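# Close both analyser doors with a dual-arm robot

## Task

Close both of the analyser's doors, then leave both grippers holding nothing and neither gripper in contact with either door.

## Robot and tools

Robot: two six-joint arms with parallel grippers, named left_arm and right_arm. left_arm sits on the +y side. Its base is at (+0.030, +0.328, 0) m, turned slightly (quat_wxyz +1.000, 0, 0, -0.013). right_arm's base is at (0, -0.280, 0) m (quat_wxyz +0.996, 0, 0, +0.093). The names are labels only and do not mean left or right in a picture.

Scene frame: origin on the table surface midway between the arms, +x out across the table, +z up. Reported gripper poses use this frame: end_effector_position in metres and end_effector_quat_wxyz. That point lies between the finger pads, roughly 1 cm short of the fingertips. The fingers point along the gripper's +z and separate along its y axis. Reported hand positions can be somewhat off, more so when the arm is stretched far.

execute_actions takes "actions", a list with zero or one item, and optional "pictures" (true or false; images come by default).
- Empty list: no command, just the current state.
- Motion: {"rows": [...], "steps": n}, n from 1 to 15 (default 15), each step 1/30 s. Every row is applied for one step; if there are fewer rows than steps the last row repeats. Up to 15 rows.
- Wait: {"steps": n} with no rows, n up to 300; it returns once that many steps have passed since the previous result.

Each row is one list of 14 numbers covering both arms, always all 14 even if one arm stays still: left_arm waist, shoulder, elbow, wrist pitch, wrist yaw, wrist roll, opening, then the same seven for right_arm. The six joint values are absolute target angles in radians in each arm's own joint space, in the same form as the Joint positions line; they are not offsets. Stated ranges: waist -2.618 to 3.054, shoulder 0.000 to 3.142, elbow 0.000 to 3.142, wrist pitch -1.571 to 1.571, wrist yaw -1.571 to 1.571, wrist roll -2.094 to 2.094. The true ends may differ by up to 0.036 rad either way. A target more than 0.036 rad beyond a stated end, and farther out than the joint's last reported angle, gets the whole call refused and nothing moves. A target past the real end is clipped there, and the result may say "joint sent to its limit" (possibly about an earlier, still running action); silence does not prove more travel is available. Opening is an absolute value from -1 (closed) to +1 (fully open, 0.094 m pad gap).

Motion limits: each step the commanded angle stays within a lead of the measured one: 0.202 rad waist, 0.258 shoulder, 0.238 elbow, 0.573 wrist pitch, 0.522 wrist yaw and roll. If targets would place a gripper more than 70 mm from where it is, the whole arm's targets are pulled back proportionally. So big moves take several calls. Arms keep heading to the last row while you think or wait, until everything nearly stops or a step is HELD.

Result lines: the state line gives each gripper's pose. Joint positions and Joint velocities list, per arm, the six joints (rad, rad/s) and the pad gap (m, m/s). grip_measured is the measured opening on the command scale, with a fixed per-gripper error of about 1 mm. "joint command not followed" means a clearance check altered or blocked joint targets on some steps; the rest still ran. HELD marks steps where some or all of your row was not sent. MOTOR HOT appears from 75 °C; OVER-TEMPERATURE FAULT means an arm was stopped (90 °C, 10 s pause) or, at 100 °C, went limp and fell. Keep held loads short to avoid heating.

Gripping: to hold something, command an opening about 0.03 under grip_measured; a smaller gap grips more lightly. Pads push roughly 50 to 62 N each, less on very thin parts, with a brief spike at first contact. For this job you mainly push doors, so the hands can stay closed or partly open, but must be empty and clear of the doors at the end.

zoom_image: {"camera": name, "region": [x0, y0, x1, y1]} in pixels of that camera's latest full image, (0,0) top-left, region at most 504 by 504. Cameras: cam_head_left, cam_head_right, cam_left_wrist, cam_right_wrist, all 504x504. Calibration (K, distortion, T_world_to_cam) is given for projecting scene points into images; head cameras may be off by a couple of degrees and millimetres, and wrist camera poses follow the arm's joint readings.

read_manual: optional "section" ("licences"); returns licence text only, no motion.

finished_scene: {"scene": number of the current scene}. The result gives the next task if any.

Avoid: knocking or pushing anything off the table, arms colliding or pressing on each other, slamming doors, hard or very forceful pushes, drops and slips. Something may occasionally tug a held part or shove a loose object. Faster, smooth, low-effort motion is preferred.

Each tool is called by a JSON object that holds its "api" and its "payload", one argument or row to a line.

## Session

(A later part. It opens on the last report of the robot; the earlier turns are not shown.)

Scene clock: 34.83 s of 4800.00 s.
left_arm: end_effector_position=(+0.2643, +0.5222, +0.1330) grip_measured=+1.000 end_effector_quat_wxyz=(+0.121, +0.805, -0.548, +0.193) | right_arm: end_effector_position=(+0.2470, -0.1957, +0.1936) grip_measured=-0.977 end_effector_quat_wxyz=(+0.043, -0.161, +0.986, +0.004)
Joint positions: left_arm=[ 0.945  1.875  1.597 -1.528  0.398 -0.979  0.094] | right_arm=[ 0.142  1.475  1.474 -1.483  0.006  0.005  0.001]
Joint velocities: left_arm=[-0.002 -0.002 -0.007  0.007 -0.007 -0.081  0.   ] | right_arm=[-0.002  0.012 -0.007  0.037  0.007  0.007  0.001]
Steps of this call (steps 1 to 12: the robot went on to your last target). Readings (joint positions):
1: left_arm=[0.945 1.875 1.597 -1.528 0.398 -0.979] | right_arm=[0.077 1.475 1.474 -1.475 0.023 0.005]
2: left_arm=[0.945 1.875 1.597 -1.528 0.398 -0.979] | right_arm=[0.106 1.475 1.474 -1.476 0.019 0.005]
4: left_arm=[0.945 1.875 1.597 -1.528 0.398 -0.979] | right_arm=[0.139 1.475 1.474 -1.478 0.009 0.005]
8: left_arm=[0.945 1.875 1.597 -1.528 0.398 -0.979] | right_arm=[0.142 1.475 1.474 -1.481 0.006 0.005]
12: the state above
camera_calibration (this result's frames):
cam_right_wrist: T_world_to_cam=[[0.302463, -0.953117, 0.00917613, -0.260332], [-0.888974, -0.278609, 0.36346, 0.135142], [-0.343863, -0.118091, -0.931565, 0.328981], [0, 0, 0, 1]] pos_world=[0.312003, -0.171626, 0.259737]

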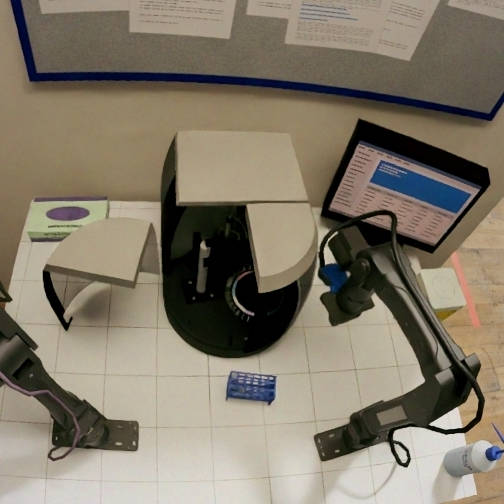

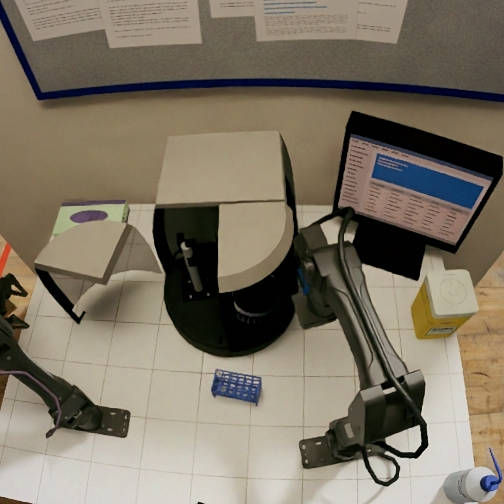

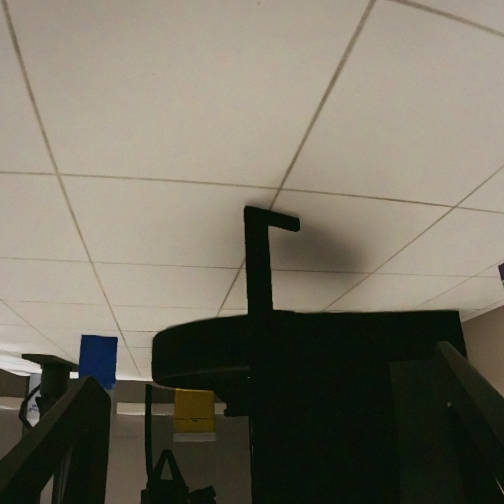

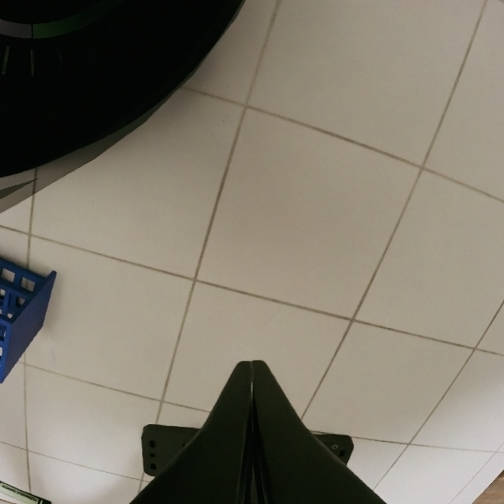

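{"api": "execute_actions", "payload": {
  "actions": [
    {"rows": [[0.945,1.875,1.597,-1.528,0.398,-0.979,1, 0.25,1.52,1.54,-1.49,0.0,0.0,-1],[0.945,1.875,1.597,-1.528,0.398,-0.979,1, 0.25,1.52,1.54,-1.49,0.0,0.0,-1],[0.945,1.875,1.597,-1.528,0.398,-0.979,1, 0.25,1.52,1.54,-1.49,0.0,0.0,-1],[0.945,1.875,1.597,-1.528,0.398,-0.979,1, 0.35,1.60,1.62,-1.49,0.0,0.0,-1],[0.945,1.875,1.597,-1.528,0.398,-0.979,1, 0.35,1.60,1.62,-1.49,0.0,0.0,-1],[0.945,1.875,1.597,-1.528,0.398,-0.979,1, 0.35,1.60,1.62,-1.49,0.0,0.0,-1],[0.945,1.875,1.597,-1.528,0.398,-0.979,1, 0.35,1.67,1.69,-1.49,0.0,0.0,-1],[0.945,1.875,1.597,-1.528,0.398,-0.979,1, 0.35,1.67,1.69,-1.49,0.0,0.0,-1],[0.945,1.875,1.597,-1.528,0.398,-0.979,1, 0.35,1.67,1.69,-1.49,0.0,0.0,-1],[0.945,1.875,1.597,-1.528,0.398,-0.979,1, 0.35,1.72,1.75,-1.49,0.0,0.0,-1]], "steps": 15}
  ]
}}

Scene clock: 36.30 s of 4800.00 s.
left_arm: end_effector_position=(+0.2643, +0.5222, +0.1330) grip_measured=+1.000 end_effector_quat_wxyz=(+0.121, +0.805, -0.548, +0.193) | right_arm: end_effector_position=(+0.2879, -0.1949, +0.2189) grip_measured=-0.977 end_effector_quat_wxyz=(+0.078, -0.108, +0.987, -0.093)
Joint positions: left_arm=[ 0.945  1.875  1.597 -1.528  0.398 -0.979  0.094] | right_arm=[ 0.229  1.63   1.711 -1.557  0.224  0.188  0.001]
Joint velocities: left_arm=[-0.007  0.027 -0.007  0.037  0.037  0.007  0.   ] | right_arm=[-0.002  0.081  0.09  -0.007  0.066  0.154 -0.   ]
Steps of this call (steps 1 to 29: the robot went on to your last target; steps 30 to 44: all 15 steps of this action). Readings (joint positions):
30: left_arm=[0.945 1.875 1.597 -1.528 0.398 -0.979] | right_arm=[0.154 1.481 1.481 -1.489 0.011 0.005]
31: left_arm=[0.945 1.875 1.597 -1.528 0.398 -0.979] | right_arm=[0.178 1.491 1.494 -1.499 0.019 0.014]
33: left_arm=[0.945 1.875 1.597 -1.528 0.398 -0.979] | right_arm=[0.209 1.507 1.525 -1.539 0.057 0.046]
37: left_arm=[0.945 1.875 1.597 -1.528 0.398 -0.979] | right_arm=[0.240 1.545 1.587 -1.557 0.157 0.118]
44: the state above
camera_calibration (this result's frames):
cam_right_wrist: T_world_to_cam=[[0.182651, -0.962112, 0.202431, -0.281715], [-0.945162, -0.115126, 0.305638, 0.223216], [-0.270753, -0.247155, -0.93038, 0.3203], [0, 0, 0, 1]] pos_world=[0.349153, -0.16618, 0.286805]

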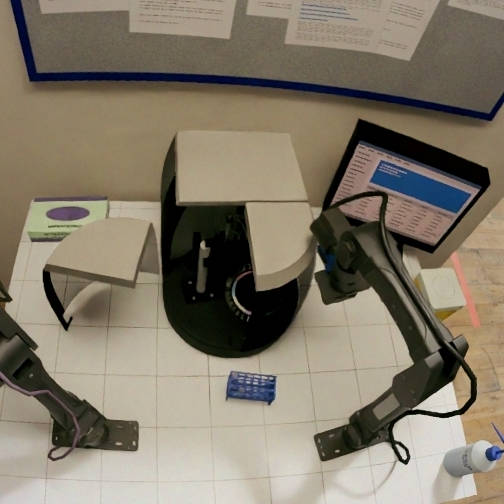

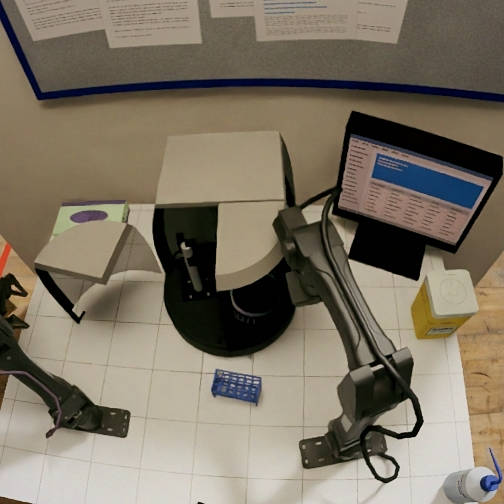

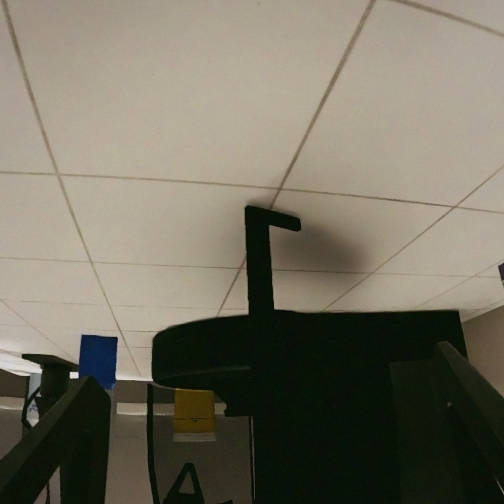

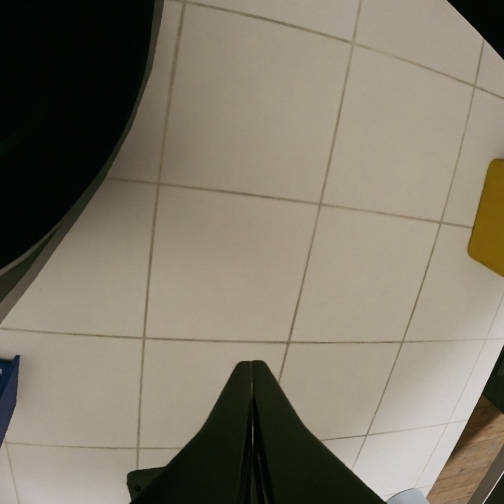

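{"api": "execute_actions", "payload": {
  "actions": [
    {"rows": [[0.945,1.875,1.597,-1.528,0.398,-0.979,1, -0.3,1.3,1.4,-1.4,0.0,0.0,-1]], "steps": 15}
  ],
  "pictures": false
}}

{"api": "execute_actions", "payload": {
  "actions": [
    {"steps": 10}
  ]
}}

{"api": "zoom_image", "payload": {
  "camera": "cam_head_left",
  "region": [0, 120, 340, 460]
}}

{"api": "zoom_image", "payload": {
  "camera": "cam_head_right",
  "region": [0, 120, 340, 460]
}}

Scene clock: 37.47 s of 4800.00 s.
left_arm: end_effector_position=(+0.2643, +0.5222, +0.1330) grip_measured=+1.000 end_effector_quat_wxyz=(+0.121, +0.805, -0.548, +0.193) | right_arm: end_effector_position=(+0.2461, -0.3121, +0.2166) grip_measured=-0.977 end_effector_quat_wxyz=(+0.123, +0.068, +0.990, -0.017)
Joint positions: left_arm=[ 0.945  1.875  1.597 -1.528  0.398 -0.979  0.094] | right_arm=[-0.305  1.303  1.404 -1.424  0.022  0.017  0.001]
Joint velocities: left_arm=[ 0.022  0.002 -0.002 -0.066 -0.051 -0.037  0.   ] | right_arm=[-0.012 -0.007  0.022  0.139 -0.125 -0.081 -0.001]
Steps of this call (steps 1 to 15: the robot went on to your last target; steps 16 to 20: nothing new was sent; steps 21 to 35: all 15 steps of this action). Readings (joint positions):
21: left_arm=[0.945 1.875 1.597 -1.528 0.398 -0.979] | right_arm=[0.196 1.592 1.666 -1.516 0.198 0.179]
22: left_arm=[0.945 1.875 1.597 -1.528 0.398 -0.979] | right_arm=[0.142 1.526 1.574 -1.461 0.149 0.143]
24: left_arm=[0.945 1.875 1.597 -1.528 0.398 -0.979] | right_arm=[-0.012 1.399 1.440 -1.450 0.096 0.094]
28: left_arm=[0.945 1.875 1.597 -1.528 0.398 -0.979] | right_arm=[-0.282 1.305 1.406 -1.446 0.060 0.046]
35: the state above

Scene clock: 37.80 s of 4800.00 s.
left_arm: end_effector_position=(+0.2643, +0.5222, +0.1330) grip_measured=+1.000 end_effector_quat_wxyz=(+0.121, +0.805, -0.548, +0.193) | right_arm: end_effector_position=(+0.2475, -0.3103, +0.2169) grip_measured=-0.977 end_effector_quat_wxyz=(+0.125, +0.064, +0.990, -0.012)
Joint positions: left_arm=[ 0.945  1.875  1.597 -1.528  0.398 -0.979  0.094] | right_arm=[-0.305  1.303  1.404 -1.42   0.011  0.009  0.001]
Joint velocities: left_arm=[-0.007 -0.012 -0.007  0.081  0.007 -0.007  0.   ] | right_arm=[ 0.022 -0.007 -0.012 -0.081 -0.007 -0.051 -0.   ]
Steps of this call (steps 1 to 10: the robot went on to your last target). Readings (joint positions):
1: left_arm=[0.945 1.875 1.597 -1.528 0.398 -0.979] | right_arm=[-0.305 1.303 1.404 -1.423 0.019 0.015]
2: left_arm=[0.945 1.875 1.597 -1.528 0.398 -0.979] | right_arm=[-0.305 1.303 1.404 -1.422 0.017 0.014]
4: left_arm=[0.945 1.875 1.597 -1.528 0.398 -0.979] | right_arm=[-0.305 1.303 1.404 -1.421 0.014 0.012]
8: left_arm=[0.945 1.875 1.597 -1.528 0.398 -0.979] | right_arm=[-0.305 1.303 1.404 -1.420 0.011 0.010]
10: the state above
camera_calibration (this result's frames):
cam_right_wrist: T_world_to_cam=[[-0.145317, -0.989345, 0.00890217, -0.27023], [-0.968052, 0.144037, 0.205254, 0.280228], [-0.204349, 0.0212092, -0.978668, 0.356224], [0, 0, 0, 1]] pos_world=[0.304801, -0.315269, 0.293513]

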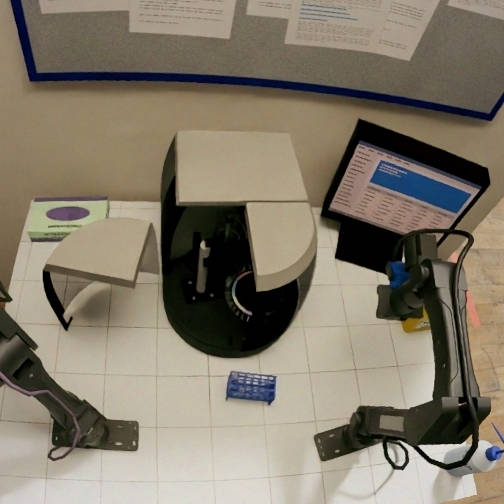

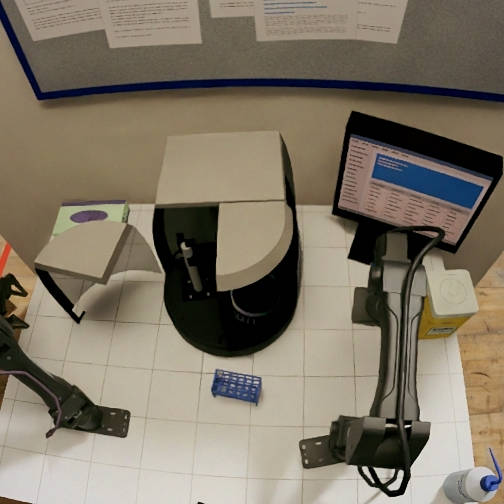

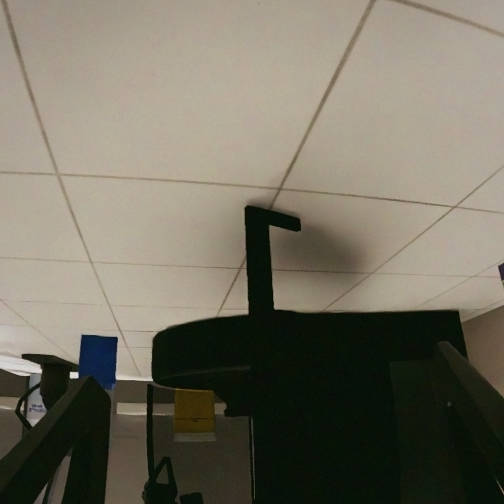

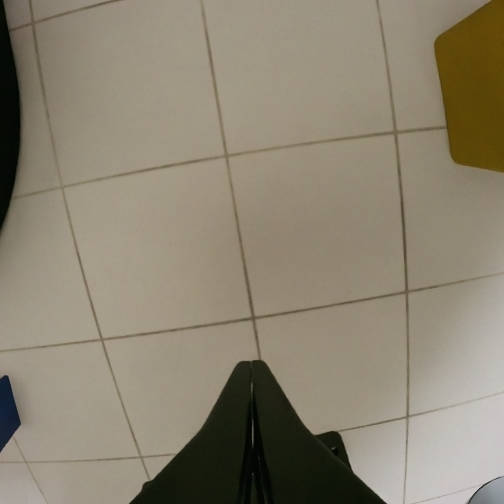

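Region (0, 120, 340, 460) of cam_head_left's 504x504 image, scaled by 1.482, with more detail than that image has.

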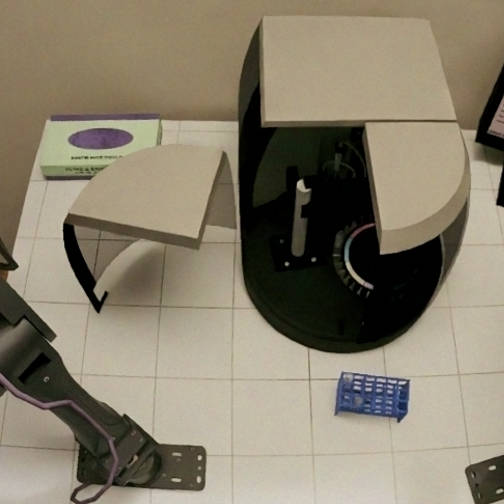

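Region (0, 120, 340, 460) of cam_head_right's 504x504 image, scaled by 1.482, with more detail than that image has.

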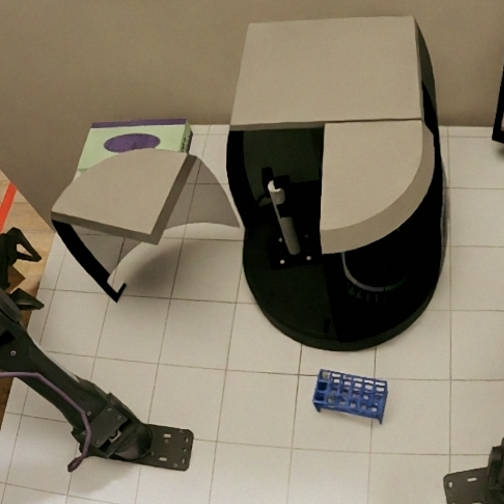

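{"api": "execute_actions", "payload": {
  "actions": [
    {"rows": [[0.945,1.67,1.62,-1.25,0.0,0.0,-1, -0.3,1.3,1.4,-1.4,0.0,0.0,-1]], "steps": 15}
  ],
  "pictures": false
}}

{"api": "execute_actions", "payload": {
  "actions": [
    {"rows": [[0.6,1.67,1.62,-1.25,0.0,0.0,-1, -0.3,1.3,1.4,-1.4,0.0,0.0,-1],[0.6,1.67,1.62,-1.25,0.0,0.0,-1, -0.3,1.3,1.4,-1.4,0.0,0.0,-1],[0.6,1.67,1.62,-1.25,0.0,0.0,-1, -0.3,1.3,1.4,-1.4,0.0,0.0,-1],[0.6,1.67,1.62,-1.25,0.0,0.0,-1, -0.3,1.3,1.4,-1.4,0.0,0.0,-1],[0.6,1.67,1.62,-1.25,0.0,0.0,-1, -0.3,1.3,1.4,-1.4,0.0,0.0,-1],[0.6,1.67,1.62,-1.25,0.0,0.0,-1, -0.3,1.3,1.4,-1.4,0.0,0.0,-1],[0.36,1.67,1.62,-1.25,0.0,0.0,-1, -0.3,1.3,1.4,-1.4,0.0,0.0,-1]], "steps": 15}
  ]
}}

Scene clock: 41.83 s of 4800.00 s.
left_arm: end_effector_position=(+0.2481, +0.6071, +0.1887) grip_measured=-0.998 end_effector_quat_wxyz=(+0.117, -0.465, +0.877, +0.041) | right_arm: end_effector_position=(+0.2476, -0.3100, +0.2169) grip_measured=-0.977 end_effector_quat_wxyz=(+0.125, +0.063, +0.990, -0.011)
Joint positions: left_arm=[ 0.943  1.667  1.619 -1.274  0.022 -0.061  0.   ] | right_arm=[-0.305  1.303  1.404 -1.419  0.009  0.009  0.001]
Joint velocities: left_arm=[-0.002  0.027 -0.002  0.066 -0.095  0.403 -0.001] | right_arm=[-0.017  0.007 -0.002  0.007  0.022  0.007 -0.001]
Steps of this call (steps 1 to 30: the robot went on to your last target; steps 31 to 90: nothing new was sent; then 0.53 s passed at rest; steps 91 to 105: all 15 steps of this action). Readings (joint positions):
91: left_arm=[0.943 1.857 1.591 -1.501 0.348 -0.909] | right_arm=[-0.305 1.303 1.404 -1.419 0.010 0.009]
92: left_arm=[0.943 1.827 1.584 -1.456 0.281 -0.813] | right_arm=[-0.305 1.303 1.404 -1.419 0.010 0.009]
94: left_arm=[0.943 1.748 1.587 -1.379 0.179 -0.616] | right_arm=[-0.305 1.303 1.404 -1.419 0.009 0.009]
98: left_arm=[0.943 1.654 1.618 -1.305 0.078 -0.269] | right_arm=[-0.305 1.303 1.404 -1.419 0.009 0.009]
105: the state above

Scene clock: 42.33 s of 4800.00 s.
left_arm: end_effector_position=(+0.3748, +0.4371, +0.1888) grip_measured=-0.998 end_effector_quat_wxyz=(+0.135, -0.155, +0.979, +0.014) | right_arm: end_effector_position=(+0.2477, -0.3100, +0.2169) grip_measured=-0.977 end_effector_quat_wxyz=(+0.125, +0.063, +0.990, -0.011)
Joint positions: left_arm=[ 0.337  1.673  1.619 -1.245  0.013 -0.005  0.   ] | right_arm=[-0.305  1.303  1.404 -1.419  0.009  0.009  0.001]
Joint velocities: left_arm=[ 0.168  0.007 -0.002  0.007 -0.007  0.007 -0.001] | right_arm=[ 0.002 -0.012 -0.012  0.037 -0.037  0.007  0.   ]
Steps of this call (steps 1 to 15: all 15 steps of this action). Readings (joint positions):
1: left_arm=[0.924 1.668 1.619 -1.273 0.006 -0.052] | right_arm=[-0.305 1.303 1.404 -1.419 0.009 0.009]
2: left_arm=[0.884 1.668 1.619 -1.272 -0.007 -0.046] | right_arm=[-0.305 1.303 1.404 -1.419 0.009 0.009]
4: left_arm=[0.760 1.669 1.619 -1.264 -0.012 -0.033] | right_arm=[-0.305 1.303 1.404 -1.419 0.009 0.009]
8: left_arm=[0.517 1.672 1.619 -1.253 -0.007 -0.017] | right_arm=[-0.305 1.303 1.404 -1.419 0.009 0.009]
15: the state above
camera_calibration (this result's frames):
cam_left_wrist: T_world_to_cam=[[0.129789, -0.988896, -0.0723909, 0.400158], [-0.894951, -0.148264, 0.420809, 0.358358], [-0.426869, 0.01017, -0.904256, 0.423967], [0, 0, 0, 1]] pos_world=[0.449755, 0.444534, 0.261542]
cam_right_wrist: T_world_to_cam=[[-0.144217, -0.989517, 0.00759472, -0.269995], [-0.968397, 0.142709, 0.204552, 0.280218], [-0.203491, 0.0221452, -0.978826, 0.356418], [0, 0, 0, 1]] pos_world=[0.304952, -0.315048, 0.293603]

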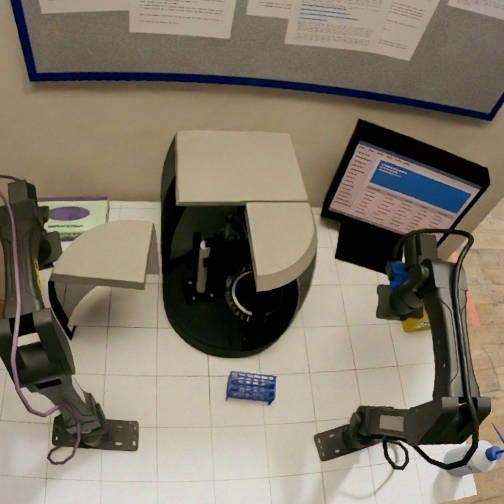

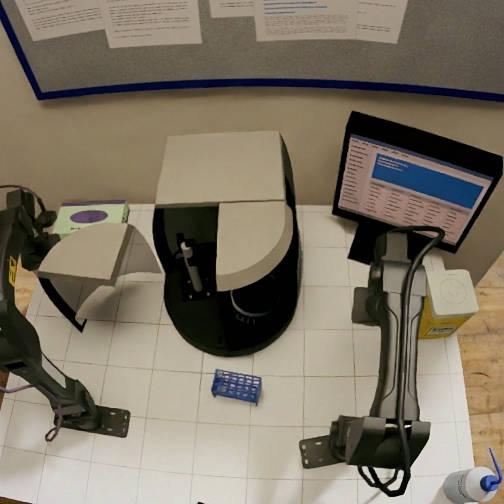

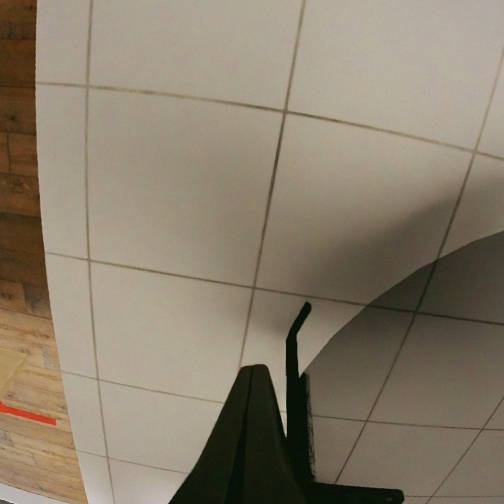

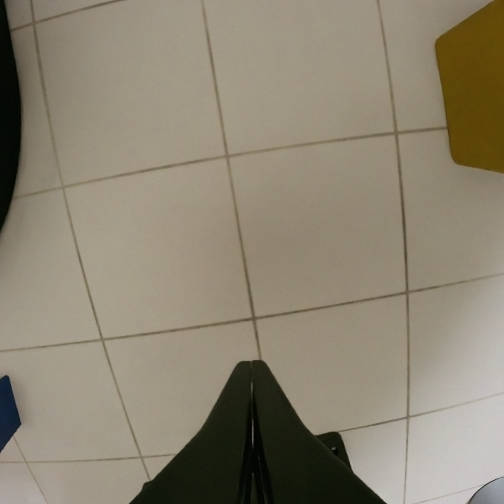

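Good; proceed through the waypoints slowly.

{"api": "execute_actions", "payload": {
  "actions": [
    {"rows": [[0.28,1.65,1.60,-1.27,0,0,-1, -0.3,1.3,1.4,-1.4,0,0,-1],[0.28,1.65,1.60,-1.27,0,0,-1, -0.3,1.3,1.4,-1.4,0,0,-1],[0.21,1.62,1.58,-1.30,0,0,-1, -0.3,1.3,1.4,-1.4,0,0,-1],[0.21,1.62,1.58,-1.30,0,0,-1, -0.3,1.3,1.4,-1.4,0,0,-1],[0.15,1.59,1.555,-1.33,0,0,-1, -0.3,1.3,1.4,-1.4,0,0,-1],[0.15,1.59,1.555,-1.33,0,0,-1, -0.3,1.3,1.4,-1.4,0,0,-1],[0.09,1.56,1.53,-1.36,0,0,-1, -0.3,1.3,1.4,-1.4,0,0,-1],[0.09,1.56,1.53,-1.36,0,0,-1, -0.3,1.3,1.4,-1.4,0,0,-1],[0.02,1.53,1.50,-1.40,0,0,-1, -0.3,1.3,1.4,-1.4,0,0,-1],[0.02,1.53,1.50,-1.40,0,0,-1, -0.3,1.3,1.4,-1.4,0,0,-1],[-0.05,1.49,1.475,-1.45,0,0,-1, -0.3,1.3,1.4,-1.4,0,0,-1],[-0.05,1.49,1.475,-1.45,0,0,-1, -0.3,1.3,1.4,-1.4,0,0,-1],[-0.12,1.46,1.45,-1.49,0,0,-1, -0.3,1.3,1.4,-1.4,0,0,-1]], "steps": 15}
  ]
}}

Scene clock: 46.47 s of 4800.00 s.
left_arm: end_effector_position=(+0.3070, +0.2947, +0.1915) grip_measured=-0.998 end_effector_quat_wxyz=(+0.070, +0.063, +0.996, -0.001) | right_arm: end_effector_position=(+0.2477, -0.3100, +0.2169) grip_measured=-0.977 end_effector_quat_wxyz=(+0.125, +0.063, +0.990, -0.011)
Joint positions: left_arm=[-0.101  1.487  1.47  -1.413 -0.007 -0.001  0.   ] | right_arm=[-0.305  1.303  1.404 -1.419  0.009  0.009  0.001]
Joint velocities: left_arm=[-0.701 -0.33  -0.173 -0.696  0.168  0.066  0.001] | right_arm=[-0.007 -0.002  0.007  0.051 -0.051 -0.022 -0.002]
Steps of this call (steps 1 to 30: the robot went on to your last target; steps 31 to 90: nothing new was sent; then 0.63 s passed at rest; steps 91 to 105: all 15 steps of this action). Readings (joint positions):
91: left_arm=[0.348 1.673 1.619 -1.246 0.002 -0.005] | right_arm=[-0.305 1.303 1.404 -1.419 0.009 0.009]
92: left_arm=[0.335 1.673 1.619 -1.249 -0.001 -0.005] | right_arm=[-0.305 1.303 1.404 -1.419 0.009 0.009]
94: left_arm=[0.283 1.662 1.605 -1.251 -0.011 -0.005] | right_arm=[-0.305 1.303 1.404 -1.419 0.009 0.009]
98: left_arm=[0.143 1.606 1.558 -1.282 -0.017 -0.001] | right_arm=[-0.305 1.303 1.404 -1.419 0.009 0.009]
105: the state above
camera_calibration (this result's frames):
cam_left_wrist: T_world_to_cam=[[-0.310845, -0.948005, -0.0682741, 0.390833], [-0.812167, 0.227617, 0.537192, 0.116889], [-0.49372, 0.222433, -0.840693, 0.344699], [0, 0, 0, 1]] pos_world=[0.386606, 0.267233, 0.253678]
cam_right_wrist: T_world_to_cam=[[-0.144217, -0.989517, 0.00759472, -0.269995], [-0.968397, 0.142709, 0.204552, 0.280218], [-0.203491, 0.0221452, -0.978826, 0.356418], [0, 0, 0, 1]] pos_world=[0.304952, -0.315048, 0.293603]

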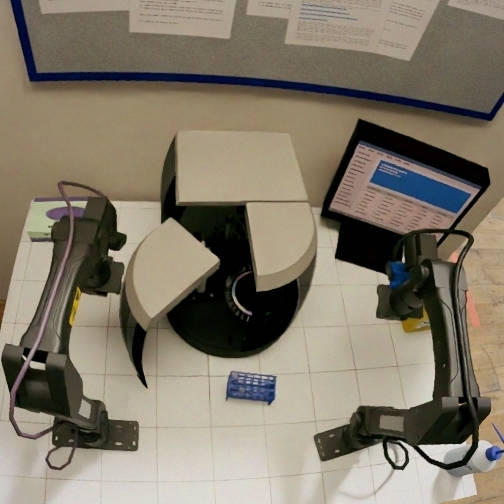

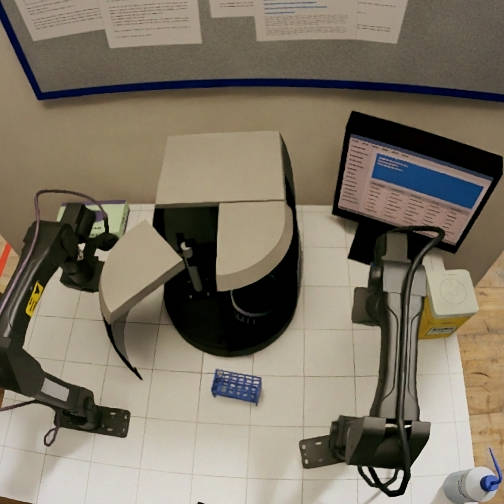

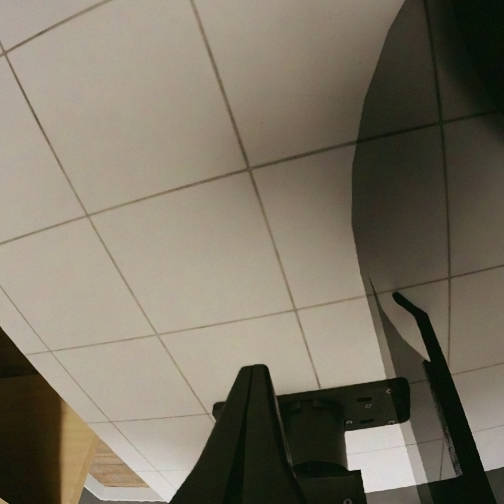

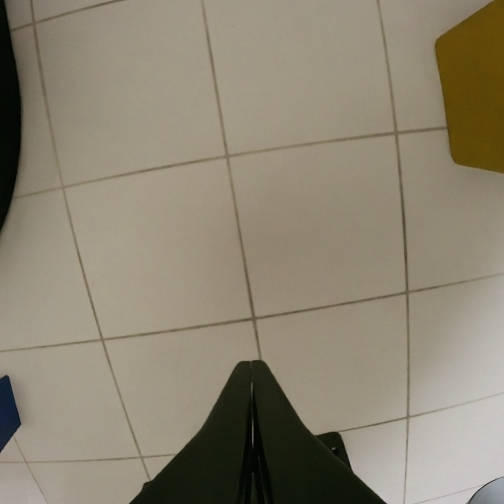

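{"api": "execute_actions", "payload": {
  "actions": [
    {"rows": [[-0.18,1.46,1.45,-1.49,0,0,-1, -0.3,1.3,1.4,-1.4,0,0,-1],[-0.18,1.46,1.45,-1.49,0,0,-1, -0.3,1.3,1.4,-1.4,0,0,-1],[-0.25,1.45,1.44,-1.49,0,0,-1, -0.3,1.3,1.4,-1.4,0,0,-1],[-0.25,1.45,1.44,-1.49,0,0,-1, -0.3,1.3,1.4,-1.4,0,0,-1],[-0.32,1.45,1.44,-1.49,0,0,-1, -0.3,1.3,1.4,-1.4,0,0,-1],[-0.32,1.45,1.44,-1.49,0,0,-1, -0.3,1.3,1.4,-1.4,0,0,-1],[-0.39,1.45,1.44,-1.49,0,0,-1, -0.3,1.3,1.4,-1.4,0,0,-1],[-0.39,1.45,1.44,-1.49,0,0,-1, -0.3,1.3,1.4,-1.4,0,0,-1],[-0.46,1.45,1.44,-1.49,0,0,-1, -0.3,1.3,1.4,-1.4,0,0,-1],[-0.46,1.45,1.44,-1.49,0,0,-1, -0.3,1.3,1.4,-1.4,0,0,-1],[-0.53,1.47,1.46,-1.49,0,0,-1, -0.3,1.3,1.4,-1.4,0,0,-1],[-0.53,1.47,1.46,-1.49,0,0,-1, -0.3,1.3,1.4,-1.4,0,0,-1],[-0.60,1.50,1.49,-1.49,0,0,-1, -0.3,1.3,1.4,-1.4,0,0,-1],[-0.60,1.50,1.49,-1.49,0,0,-1, -0.3,1.3,1.4,-1.4,0,0,-1],[-0.66,1.53,1.52,-1.49,0,0,-1, -0.3,1.3,1.4,-1.4,0,0,-1]], "steps": 15}
  ],
  "pictures": false
}}

{"api": "execute_actions", "payload": {
  "actions": [
    {"steps": 15}
  ]
}}

Scene clock: 48.23 s of 4800.00 s.
left_arm: end_effector_position=(+0.2610, +0.2396, +0.1963) grip_measured=-0.998 end_effector_quat_wxyz=(+0.045, +0.160, +0.982, +0.086) | right_arm: end_effector_position=(+0.2477, -0.3100, +0.2169) grip_measured=-0.977 end_effector_quat_wxyz=(+0.125, +0.063, +0.990, -0.011)
Joint positions: left_arm=[-0.481  1.469  1.47  -1.545 -0.192 -0.182  0.   ] | right_arm=[-0.305  1.303  1.404 -1.419  0.009  0.009  0.001]
Joint velocities: left_arm=[-0.637  0.198  0.32  -0.74  -0.857 -0.842  0.   ] | right_arm=[-0.002  0.007 -0.022  0.022 -0.037 -0.066  0.   ]
Steps of this call (steps 1 to 30: the robot went on to your last target; steps 31 to 38: nothing new was sent; steps 39 to 53: all 15 steps of this action). Readings (joint positions):
39: left_arm=[-0.131 1.471 1.465 -1.479 -0.001 -0.000] | right_arm=[-0.305 1.303 1.404 -1.419 0.009 0.009]
40: left_arm=[-0.142 1.471 1.465 -1.479 -0.003 -0.000] | right_arm=[-0.305 1.303 1.404 -1.419 0.009 0.009]
42: left_arm=[-0.185 1.469 1.462 -1.479 -0.014 -0.003] | right_arm=[-0.305 1.303 1.404 -1.419 0.009 0.009]
46: left_arm=[-0.314 1.468 1.457 -1.477 -0.050 -0.043] | right_arm=[-0.305 1.303 1.404 -1.419 0.009 0.009]
53: the state above

Scene clock: 48.73 s of 4800.00 s.
left_arm: end_effector_position=(+0.2607, +0.2418, +0.1997) grip_measured=-0.998 end_effector_quat_wxyz=(+0.051, +0.152, +0.979, +0.123) | right_arm: end_effector_position=(+0.2477, -0.3100, +0.2169) grip_measured=-0.977 end_effector_quat_wxyz=(+0.125, +0.063, +0.990, -0.011)
Joint positions: left_arm=[-0.528  1.483  1.484 -1.574 -0.266 -0.247  0.   ] | right_arm=[-0.305  1.303  1.404 -1.419  0.009  0.009  0.001]
Joint velocities: left_arm=[-0.002 -0.007  0.002  0.007  0.037  0.051  0.   ] | right_arm=[ 0.007  0.012 -0.022  0.022 -0.081  0.007 -0.   ]
Steps of this call (steps 1 to 15: the robot went on to your last target). Readings (joint positions):
1: left_arm=[-0.501 1.477 1.480 -1.564 -0.219 -0.209] | right_arm=[-0.305 1.303 1.404 -1.419 0.009 0.009]
2: left_arm=[-0.514 1.483 1.486 -1.574 -0.239 -0.229] | right_arm=[-0.305 1.303 1.404 -1.419 0.009 0.009]
4: left_arm=[-0.523 1.483 1.486 -1.574 -0.257 -0.243] | right_arm=[-0.305 1.303 1.404 -1.419 0.009 0.009]
8: left_arm=[-0.527 1.483 1.485 -1.574 -0.265 -0.247] | right_arm=[-0.305 1.303 1.404 -1.419 0.009 0.009]
15: the state above
camera_calibration (this result's frames):
cam_left_wrist: T_world_to_cam=[[-0.460219, -0.836978, -0.296086, 0.384433], [-0.764896, 0.2045, 0.61083, 0.065452], [-0.450702, 0.507591, -0.734316, 0.239139], [0, 0, 0, 1]] pos_world=[0.334767, 0.186992, 0.249448]
cam_right_wrist: T_world_to_cam=[[-0.144217, -0.989517, 0.00759472, -0.269995], [-0.968397, 0.142709, 0.204552, 0.280218], [-0.203491, 0.0221452, -0.978826, 0.356418], [0, 0, 0, 1]] pos_world=[0.304952, -0.315048, 0.293603]

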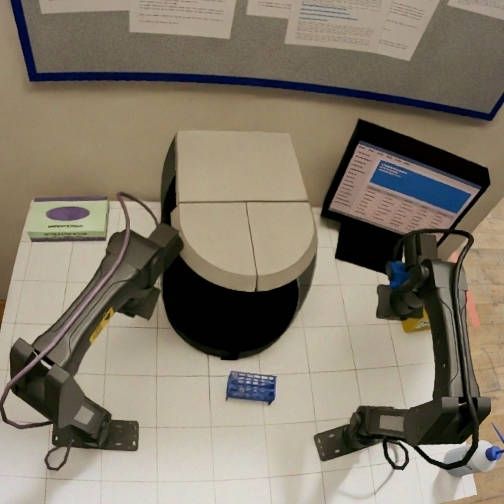

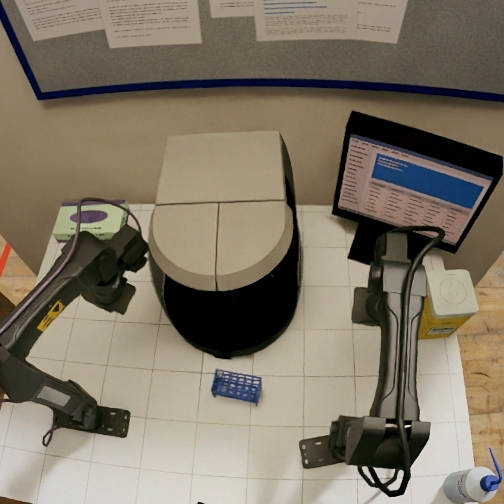

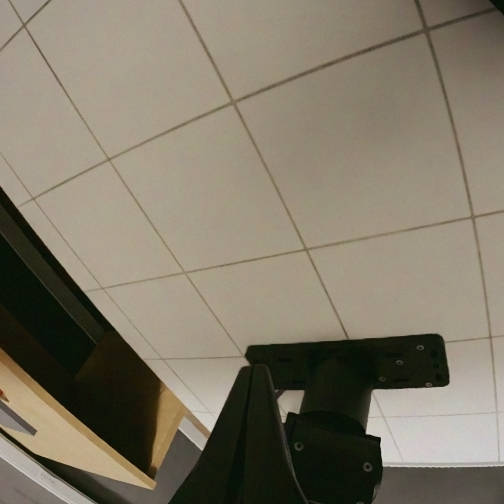

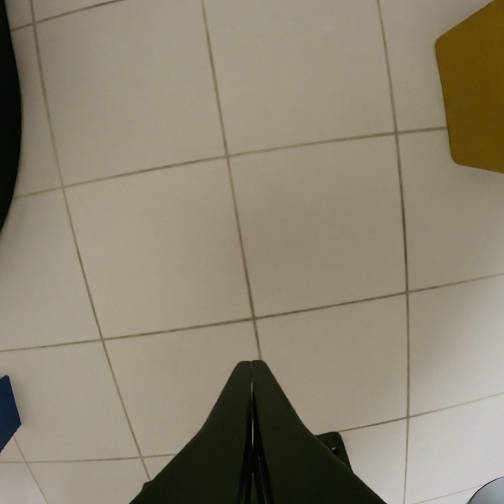

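Both shut. Back off the left arm.

{"api": "execute_actions", "payload": {
  "actions": [
    {"rows": [[0.1,1.3,1.4,-1.4,0,0,-1, -0.3,1.3,1.4,-1.4,0,0,-1]], "steps": 15}
  ],
  "pictures": false
}}

{"api": "execute_actions", "payload": {
  "actions": [
    {"steps": 10}
  ]
}}

Scene clock: 49.53 s of 4800.00 s.
left_arm: end_effector_position=(+0.2791, +0.3528, +0.2177) grip_measured=-0.998 end_effector_quat_wxyz=(+0.125, -0.048, +0.991, +0.017) | right_arm: end_effector_position=(+0.2477, -0.3100, +0.2169) grip_measured=-0.977 end_effector_quat_wxyz=(+0.125, +0.063, +0.990, -0.011)
Joint positions: left_arm=[ 0.104  1.305  1.408 -1.422 -0.026 -0.016  0.   ] | right_arm=[-0.305  1.303  1.404 -1.419  0.009  0.009  0.001]
Joint velocities: left_arm=[ 0.002  0.002 -0.002  0.022  0.11   0.066  0.   ] | right_arm=[-0.007 -0.007 -0.002 -0.081 -0.022 -0.051  0.   ]
Steps of this call (steps 1 to 9: the robot went on to your last target; steps 10 to 24: all 15 steps of this action). Readings (joint positions):
10: left_arm=[-0.492 1.459 1.465 -1.554 -0.238 -0.227] | right_arm=[-0.305 1.303 1.404 -1.419 0.009 0.009]
11: left_arm=[-0.431 1.421 1.432 -1.516 -0.180 -0.180] | right_arm=[-0.305 1.303 1.404 -1.419 0.009 0.009]
13: left_arm=[-0.282 1.353 1.408 -1.485 -0.114 -0.115] | right_arm=[-0.305 1.303 1.404 -1.419 0.009 0.009]
17: left_arm=[0.013 1.304 1.408 -1.440 -0.054 -0.051] | right_arm=[-0.305 1.303 1.404 -1.419 0.009 0.009]
24: the state above

Scene clock: 49.87 s of 4800.00 s.
left_arm: end_effector_position=(+0.2798, +0.3503, +0.2178) grip_measured=-0.998 end_effector_quat_wxyz=(+0.126, -0.042, +0.991, +0.010) | right_arm: end_effector_position=(+0.2477, -0.3100, +0.2169) grip_measured=-0.977 end_effector_quat_wxyz=(+0.125, +0.063, +0.990, -0.011)
Joint positions: left_arm=[ 0.104  1.305  1.408 -1.42  -0.011 -0.007  0.   ] | right_arm=[-0.305  1.303  1.404 -1.419  0.009  0.009  0.001]
Joint velocities: left_arm=[ 0.007 -0.012 -0.007  0.022  0.037 -0.022 -0.001] | right_arm=[ 0.012 -0.032  0.012 -0.022  0.022  0.022  0.   ]
Steps of this call (steps 1 to 10: the robot went on to your last target). Readings (joint positions):
1: left_arm=[0.104 1.305 1.408 -1.422 -0.022 -0.014] | right_arm=[-0.305 1.303 1.404 -1.419 0.009 0.009]
2: left_arm=[0.104 1.305 1.408 -1.421 -0.020 -0.012] | right_arm=[-0.305 1.303 1.404 -1.419 0.009 0.009]
4: left_arm=[0.104 1.305 1.408 -1.421 -0.016 -0.010] | right_arm=[-0.305 1.303 1.404 -1.419 0.009 0.009]
8: left_arm=[0.104 1.305 1.408 -1.420 -0.012 -0.007] | right_arm=[-0.305 1.303 1.404 -1.419 0.009 0.009]
10: the state above
camera_calibration (this result's frames):
cam_left_wrist: T_world_to_cam=[[-0.0957182, -0.991191, -0.0915343, 0.396843], [-0.89699, 0.0460209, 0.439648, 0.176661], [-0.431562, 0.124188, -0.893494, 0.369618], [0, 0, 0, 1]] pos_world=[0.355961, 0.339315, 0.288908]
cam_right_wrist: T_world_to_cam=[[-0.144217, -0.989517, 0.00759472, -0.269995], [-0.968397, 0.142709, 0.204552, 0.280218], [-0.203491, 0.0221452, -0.978826, 0.356418], [0, 0, 0, 1]] pos_world=[0.304952, -0.315048, 0.293603]

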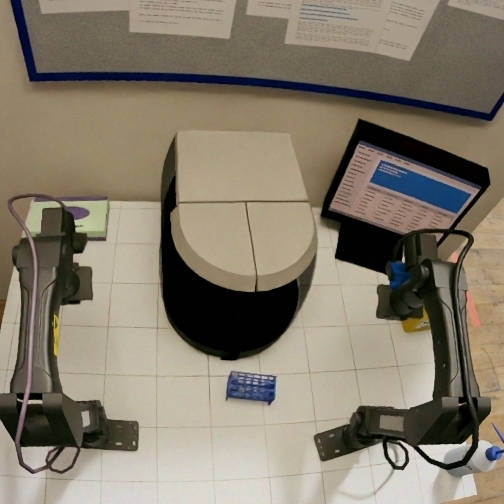

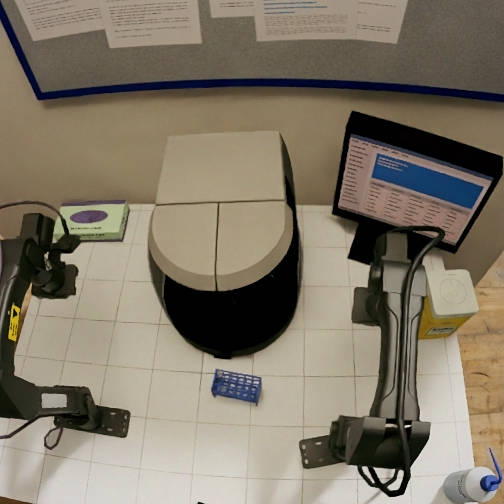

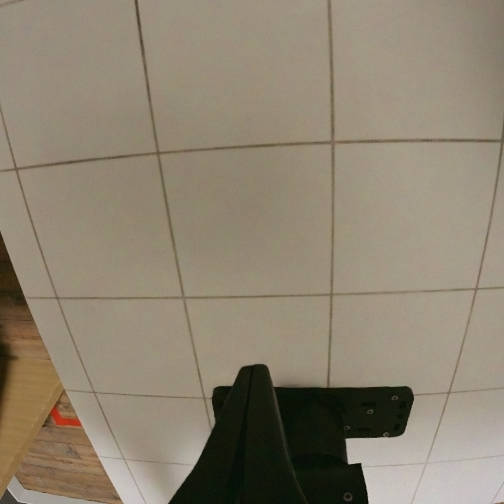

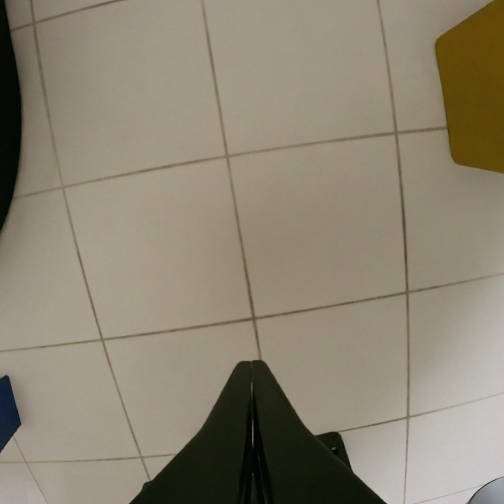

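{"api": "finished_scene", "payload": {
  "scene": 1
}}

The scene is finished: the task was done.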